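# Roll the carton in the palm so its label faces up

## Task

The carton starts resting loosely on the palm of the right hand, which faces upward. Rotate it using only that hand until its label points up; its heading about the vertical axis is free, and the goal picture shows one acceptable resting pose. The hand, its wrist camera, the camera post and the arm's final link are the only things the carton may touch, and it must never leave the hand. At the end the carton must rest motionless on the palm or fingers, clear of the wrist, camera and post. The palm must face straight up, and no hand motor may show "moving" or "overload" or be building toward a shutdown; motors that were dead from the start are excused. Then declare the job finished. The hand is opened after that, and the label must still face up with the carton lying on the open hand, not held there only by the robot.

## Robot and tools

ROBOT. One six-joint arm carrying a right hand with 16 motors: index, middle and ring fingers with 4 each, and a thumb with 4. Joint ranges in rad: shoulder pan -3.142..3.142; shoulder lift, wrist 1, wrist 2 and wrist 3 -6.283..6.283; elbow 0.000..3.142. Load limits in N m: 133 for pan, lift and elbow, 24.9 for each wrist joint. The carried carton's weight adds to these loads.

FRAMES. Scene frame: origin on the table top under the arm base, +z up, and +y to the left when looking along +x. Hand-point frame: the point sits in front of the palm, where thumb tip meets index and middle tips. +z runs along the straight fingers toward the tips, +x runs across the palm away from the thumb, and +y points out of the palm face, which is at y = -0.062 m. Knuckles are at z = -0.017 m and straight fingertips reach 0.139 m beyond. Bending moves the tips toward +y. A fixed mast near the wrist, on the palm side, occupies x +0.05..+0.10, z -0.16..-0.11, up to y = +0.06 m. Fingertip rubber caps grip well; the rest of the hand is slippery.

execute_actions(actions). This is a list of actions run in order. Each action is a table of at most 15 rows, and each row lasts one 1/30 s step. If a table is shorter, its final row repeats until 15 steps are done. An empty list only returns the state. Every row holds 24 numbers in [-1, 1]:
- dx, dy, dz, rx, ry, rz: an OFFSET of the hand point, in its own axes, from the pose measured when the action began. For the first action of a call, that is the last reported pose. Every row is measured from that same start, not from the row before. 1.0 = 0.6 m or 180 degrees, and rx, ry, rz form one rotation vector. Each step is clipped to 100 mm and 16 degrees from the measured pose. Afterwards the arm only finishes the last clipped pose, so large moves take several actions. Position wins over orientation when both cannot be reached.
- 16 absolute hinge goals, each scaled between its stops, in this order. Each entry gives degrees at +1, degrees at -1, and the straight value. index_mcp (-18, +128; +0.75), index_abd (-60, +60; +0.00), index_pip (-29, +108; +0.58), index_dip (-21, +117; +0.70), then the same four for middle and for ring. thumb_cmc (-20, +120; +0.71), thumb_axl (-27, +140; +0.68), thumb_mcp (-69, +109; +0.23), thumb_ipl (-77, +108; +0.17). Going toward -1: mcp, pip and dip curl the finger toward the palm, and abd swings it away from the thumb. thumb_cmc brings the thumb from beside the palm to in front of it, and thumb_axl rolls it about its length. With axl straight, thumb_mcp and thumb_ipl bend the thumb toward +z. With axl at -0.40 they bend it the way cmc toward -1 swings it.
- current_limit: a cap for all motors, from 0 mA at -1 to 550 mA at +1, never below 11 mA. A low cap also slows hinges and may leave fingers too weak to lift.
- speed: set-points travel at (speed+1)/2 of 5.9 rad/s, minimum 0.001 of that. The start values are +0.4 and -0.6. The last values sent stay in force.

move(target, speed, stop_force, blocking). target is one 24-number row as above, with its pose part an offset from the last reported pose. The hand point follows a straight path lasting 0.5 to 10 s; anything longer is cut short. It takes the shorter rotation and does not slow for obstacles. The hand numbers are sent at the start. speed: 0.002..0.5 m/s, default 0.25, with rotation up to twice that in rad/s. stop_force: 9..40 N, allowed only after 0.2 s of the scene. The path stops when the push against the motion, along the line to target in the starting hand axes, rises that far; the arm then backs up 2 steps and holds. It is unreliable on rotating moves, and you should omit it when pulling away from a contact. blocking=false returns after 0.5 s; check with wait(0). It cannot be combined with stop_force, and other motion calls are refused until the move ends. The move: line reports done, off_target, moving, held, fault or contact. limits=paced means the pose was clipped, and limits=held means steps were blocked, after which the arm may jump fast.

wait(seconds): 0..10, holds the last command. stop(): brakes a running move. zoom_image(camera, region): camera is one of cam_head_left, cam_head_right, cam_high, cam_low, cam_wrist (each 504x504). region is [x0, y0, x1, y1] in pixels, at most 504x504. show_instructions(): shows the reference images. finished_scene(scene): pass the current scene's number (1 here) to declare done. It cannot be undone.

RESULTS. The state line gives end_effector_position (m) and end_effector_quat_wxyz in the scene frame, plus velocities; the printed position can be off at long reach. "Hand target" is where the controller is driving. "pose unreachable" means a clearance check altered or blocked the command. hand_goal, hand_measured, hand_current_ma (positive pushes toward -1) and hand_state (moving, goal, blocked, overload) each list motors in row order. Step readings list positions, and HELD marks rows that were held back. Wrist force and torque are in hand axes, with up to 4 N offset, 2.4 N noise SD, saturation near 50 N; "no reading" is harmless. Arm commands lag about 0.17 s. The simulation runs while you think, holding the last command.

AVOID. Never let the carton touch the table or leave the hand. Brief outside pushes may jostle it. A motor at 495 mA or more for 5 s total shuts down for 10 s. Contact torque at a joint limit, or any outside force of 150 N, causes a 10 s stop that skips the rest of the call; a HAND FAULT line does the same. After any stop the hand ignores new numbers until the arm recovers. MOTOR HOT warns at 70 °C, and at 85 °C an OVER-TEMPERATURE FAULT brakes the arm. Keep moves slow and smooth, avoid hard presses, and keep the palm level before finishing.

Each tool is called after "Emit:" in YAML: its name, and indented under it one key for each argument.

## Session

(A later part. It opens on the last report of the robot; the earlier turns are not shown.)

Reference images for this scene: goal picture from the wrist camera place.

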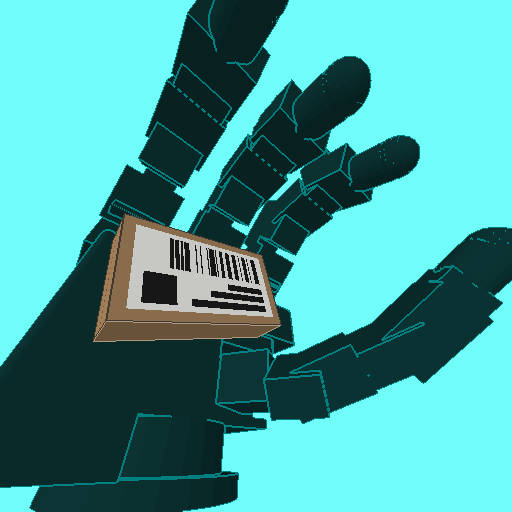

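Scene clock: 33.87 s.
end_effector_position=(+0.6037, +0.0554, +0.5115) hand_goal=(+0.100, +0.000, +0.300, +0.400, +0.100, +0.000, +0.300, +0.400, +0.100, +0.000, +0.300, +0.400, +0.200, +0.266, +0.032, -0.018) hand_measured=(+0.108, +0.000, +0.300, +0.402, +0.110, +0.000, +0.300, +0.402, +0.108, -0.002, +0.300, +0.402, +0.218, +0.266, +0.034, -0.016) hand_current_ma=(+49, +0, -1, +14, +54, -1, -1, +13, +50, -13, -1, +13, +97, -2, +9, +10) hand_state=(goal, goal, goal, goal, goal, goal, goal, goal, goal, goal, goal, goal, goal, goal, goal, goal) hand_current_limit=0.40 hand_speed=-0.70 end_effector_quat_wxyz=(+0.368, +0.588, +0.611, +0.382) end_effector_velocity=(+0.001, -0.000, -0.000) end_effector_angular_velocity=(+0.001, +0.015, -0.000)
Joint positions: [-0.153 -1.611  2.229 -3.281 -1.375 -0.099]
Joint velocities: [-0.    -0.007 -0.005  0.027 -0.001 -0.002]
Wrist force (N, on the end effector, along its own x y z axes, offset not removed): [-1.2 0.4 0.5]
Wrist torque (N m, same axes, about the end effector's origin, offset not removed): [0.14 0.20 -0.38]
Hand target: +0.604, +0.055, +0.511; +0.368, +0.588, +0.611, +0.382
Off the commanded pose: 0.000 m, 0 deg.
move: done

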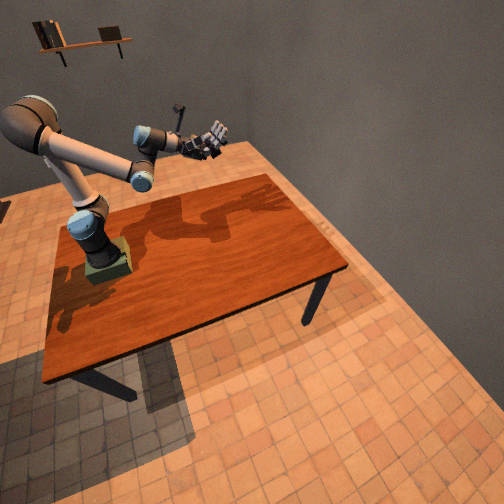

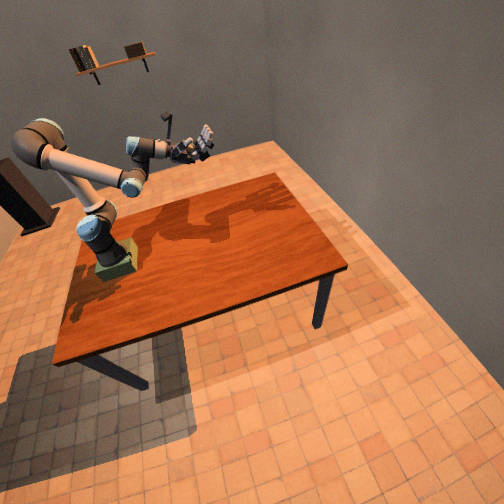

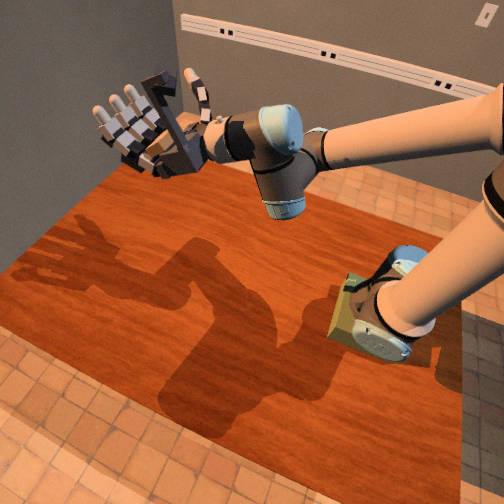

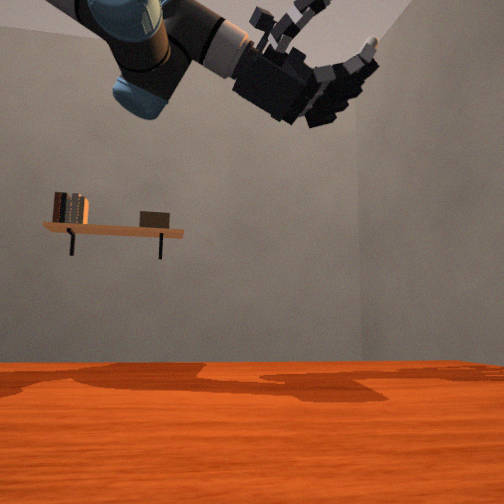

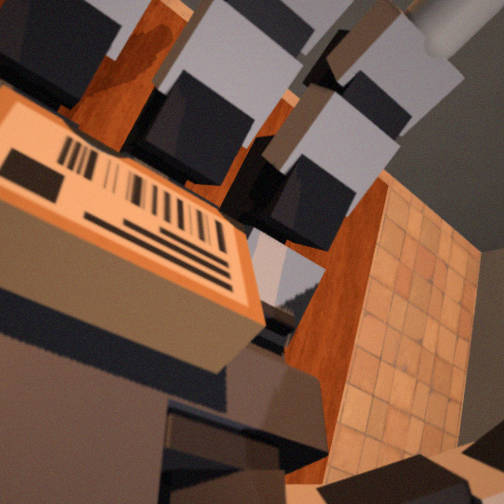

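Emit:
move:
  target: [0,0,0,-0.145,0,0,-0.3,0,0.5,0.5,-0.3,0,0.5,0.5,-0.3,0,0.5,0.5,0.2,0.266,0.032,-0.018,0.4,-0.85]
  speed: 0.2

Emit:
move:
  target: [0,0,0,0,0,0,0.65,0,0.45,0.5,0.65,0,0.45,0.5,0.65,0,0.45,0.5,0.22,0.266,0.032,-0.018,0.4,-0.6]

Emit:
zoom_image:
  camera: "cam_high"
  region: [80,70,230,220]

Scene clock: 38.23 s.
end_effector_position=(+0.6036, +0.0555, +0.5114) hand_goal=(-0.300, +0.000, +0.500, +0.500, -0.300, +0.000, +0.500, +0.500, -0.300, +0.000, +0.500, +0.500, +0.200, +0.266, +0.032, -0.018) hand_measured=(-0.290, +0.000, +0.500, +0.498, -0.286, +0.000, +0.500, +0.498, -0.288, -0.002, +0.500, +0.498, +0.218, +0.266, +0.034, -0.016) hand_current_ma=(+55, +0, -3, -14, +69, -1, -3, -13, +64, -13, -3, -14, +97, -2, +9, +10) hand_state=(goal, goal, goal, goal, goal, goal, goal, goal, goal, goal, goal, goal, goal, goal, goal, goal) hand_current_limit=0.40 hand_speed=-0.85 end_effector_quat_wxyz=(+0.491, +0.490, +0.509, +0.510) end_effector_velocity=(+0.000, +0.000, +0.001) end_effector_angular_velocity=(-0.002, -0.012, -0.000)
Joint positions: [-0.145 -1.235  2.21  -4.102 -1.359 -0.002]
Joint velocities: [ 0.002  0.009 -0.006 -0.016 -0.002  0.   ]
Wrist force (N, on the end effector, along its own x y z axes, offset not removed): [-0.7 -0.7 0.5]
Wrist torque (N m, same axes, about the end effector's origin, offset not removed): [-0.15 0.11 -0.24]
Hand target: +0.604, +0.055, +0.511; +0.491, +0.489, +0.509, +0.510
Off the commanded pose: 0.000 m, 0 deg.
move: done

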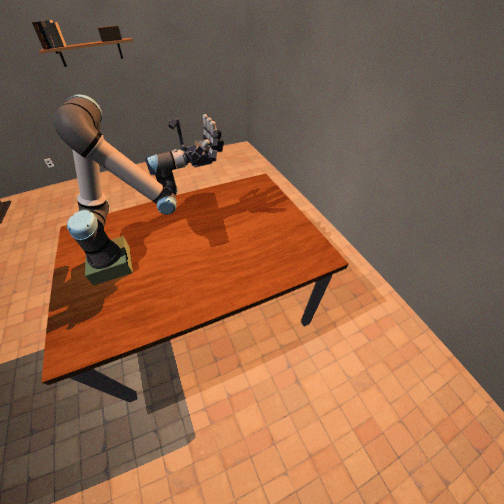

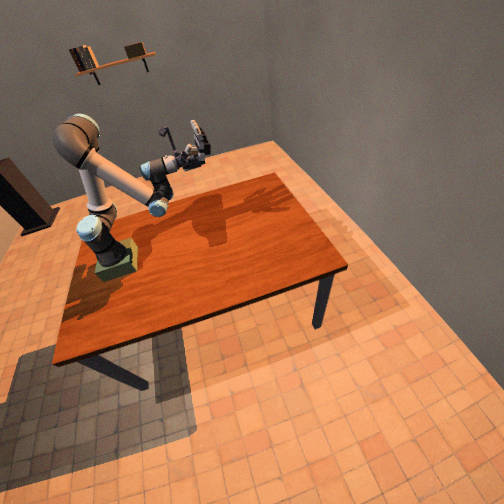

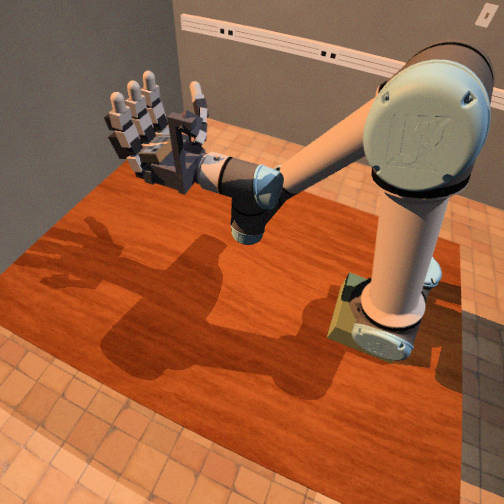

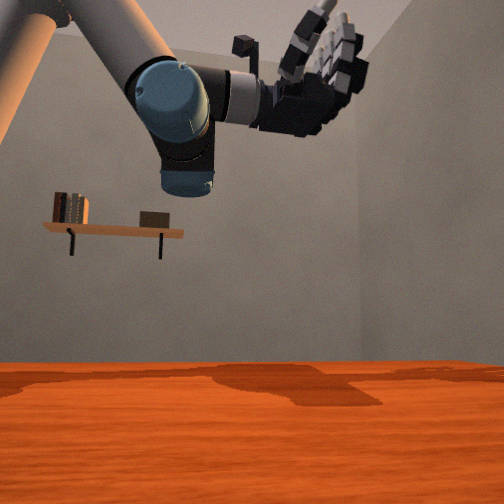

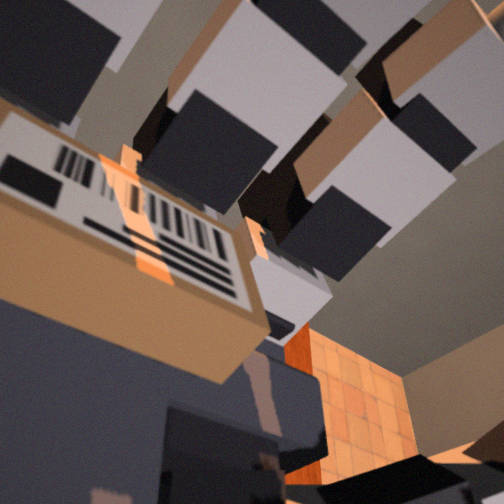

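Scene clock: 39.53 s.
end_effector_position=(+0.6036, +0.0555, +0.5114) hand_goal=(+0.650, +0.000, +0.450, +0.500, +0.650, +0.000, +0.450, +0.500, +0.650, +0.000, +0.450, +0.500, +0.220, +0.266, +0.032, -0.018) hand_measured=(+0.660, +0.000, +0.454, +0.498, +0.660, +0.000, +0.454, +0.498, +0.660, -0.002, +0.454, +0.498, +0.226, +0.266, +0.034, -0.016) hand_current_ma=(+53, +0, +24, -12, +58, -1, +25, -12, +53, -13, +25, -12, +37, -2, +9, +10) hand_state=(goal, goal, goal, goal, goal, goal, goal, goal, goal, goal, goal, goal, goal, goal, goal, goal) hand_current_limit=0.40 hand_speed=-0.60 end_effector_quat_wxyz=(+0.491, +0.490, +0.509, +0.510) end_effector_velocity=(-0.000, +0.001, -0.001) end_effector_angular_velocity=(+0.002, +0.001, +0.003)
Joint positions: [-0.145 -1.235  2.21  -4.102 -1.359 -0.002]
Joint velocities: [ 0.002  0.001  0.001 -0.001  0.001  0.002]
Wrist force (N, on the end effector, along its own x y z axes, offset not removed): [-0.9 -1.2 -1.5]
Wrist torque (N m, same axes, about the end effector's origin, offset not removed): [0.04 0.15 -0.30]
Hand target: +0.604, +0.055, +0.511; +0.491, +0.490, +0.509, +0.510
Off the commanded pose: 0.000 m, 0 deg.
move: done

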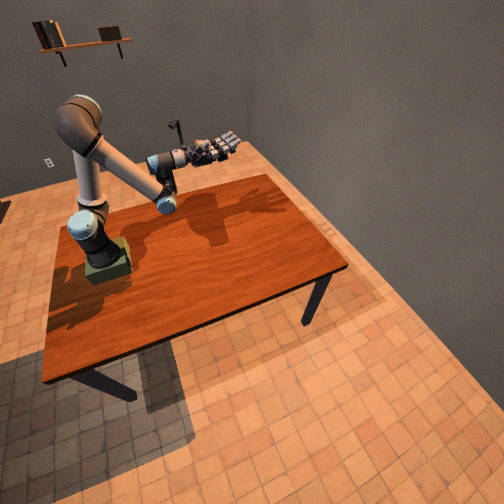

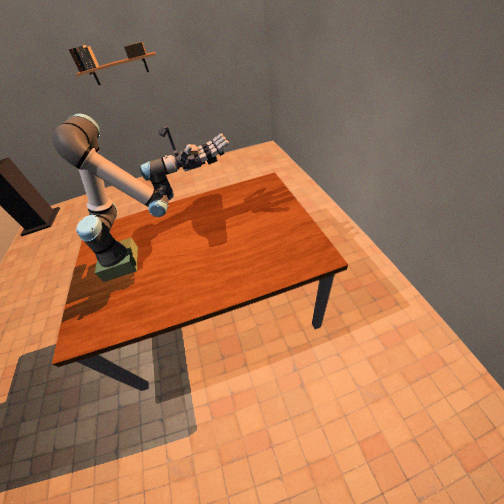

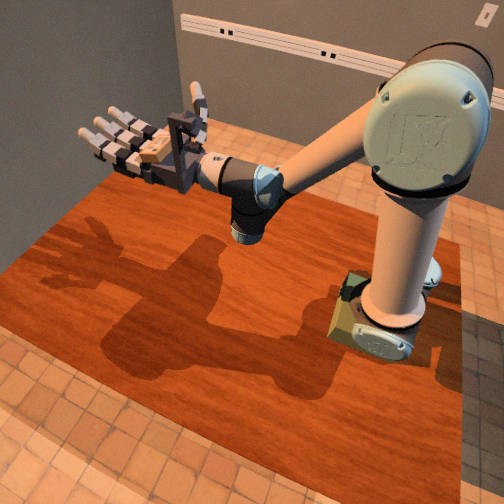

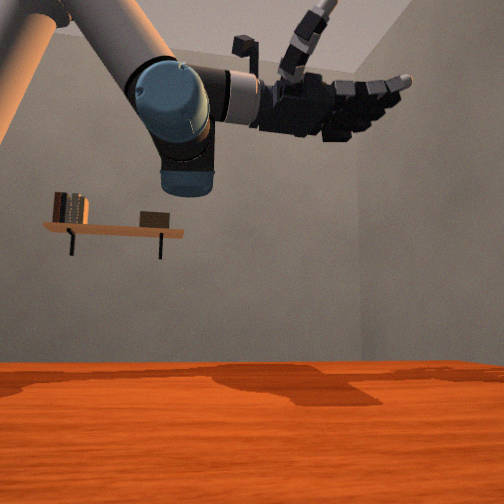

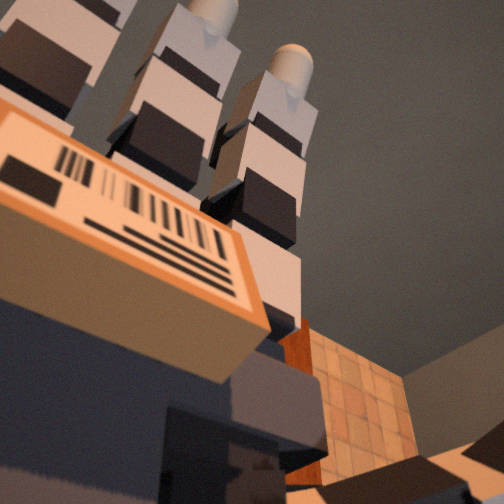

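Region (80, 70, 230, 220) of cam_high's 504x504 image, scaled by 3.360, with more detail than that image has.

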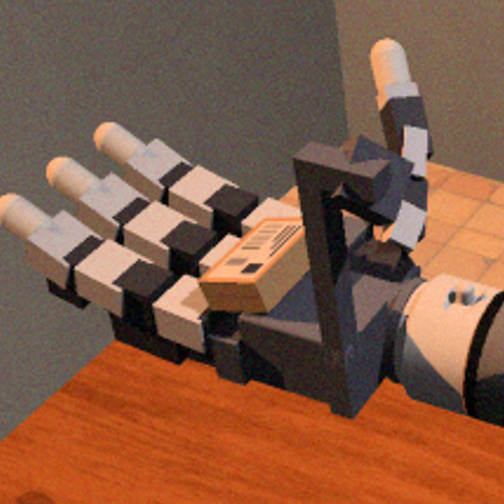

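The carton is lying flat and clear of the post.

Emit:
finished_scene:
  scene: 2

The scene is finished: the task was done.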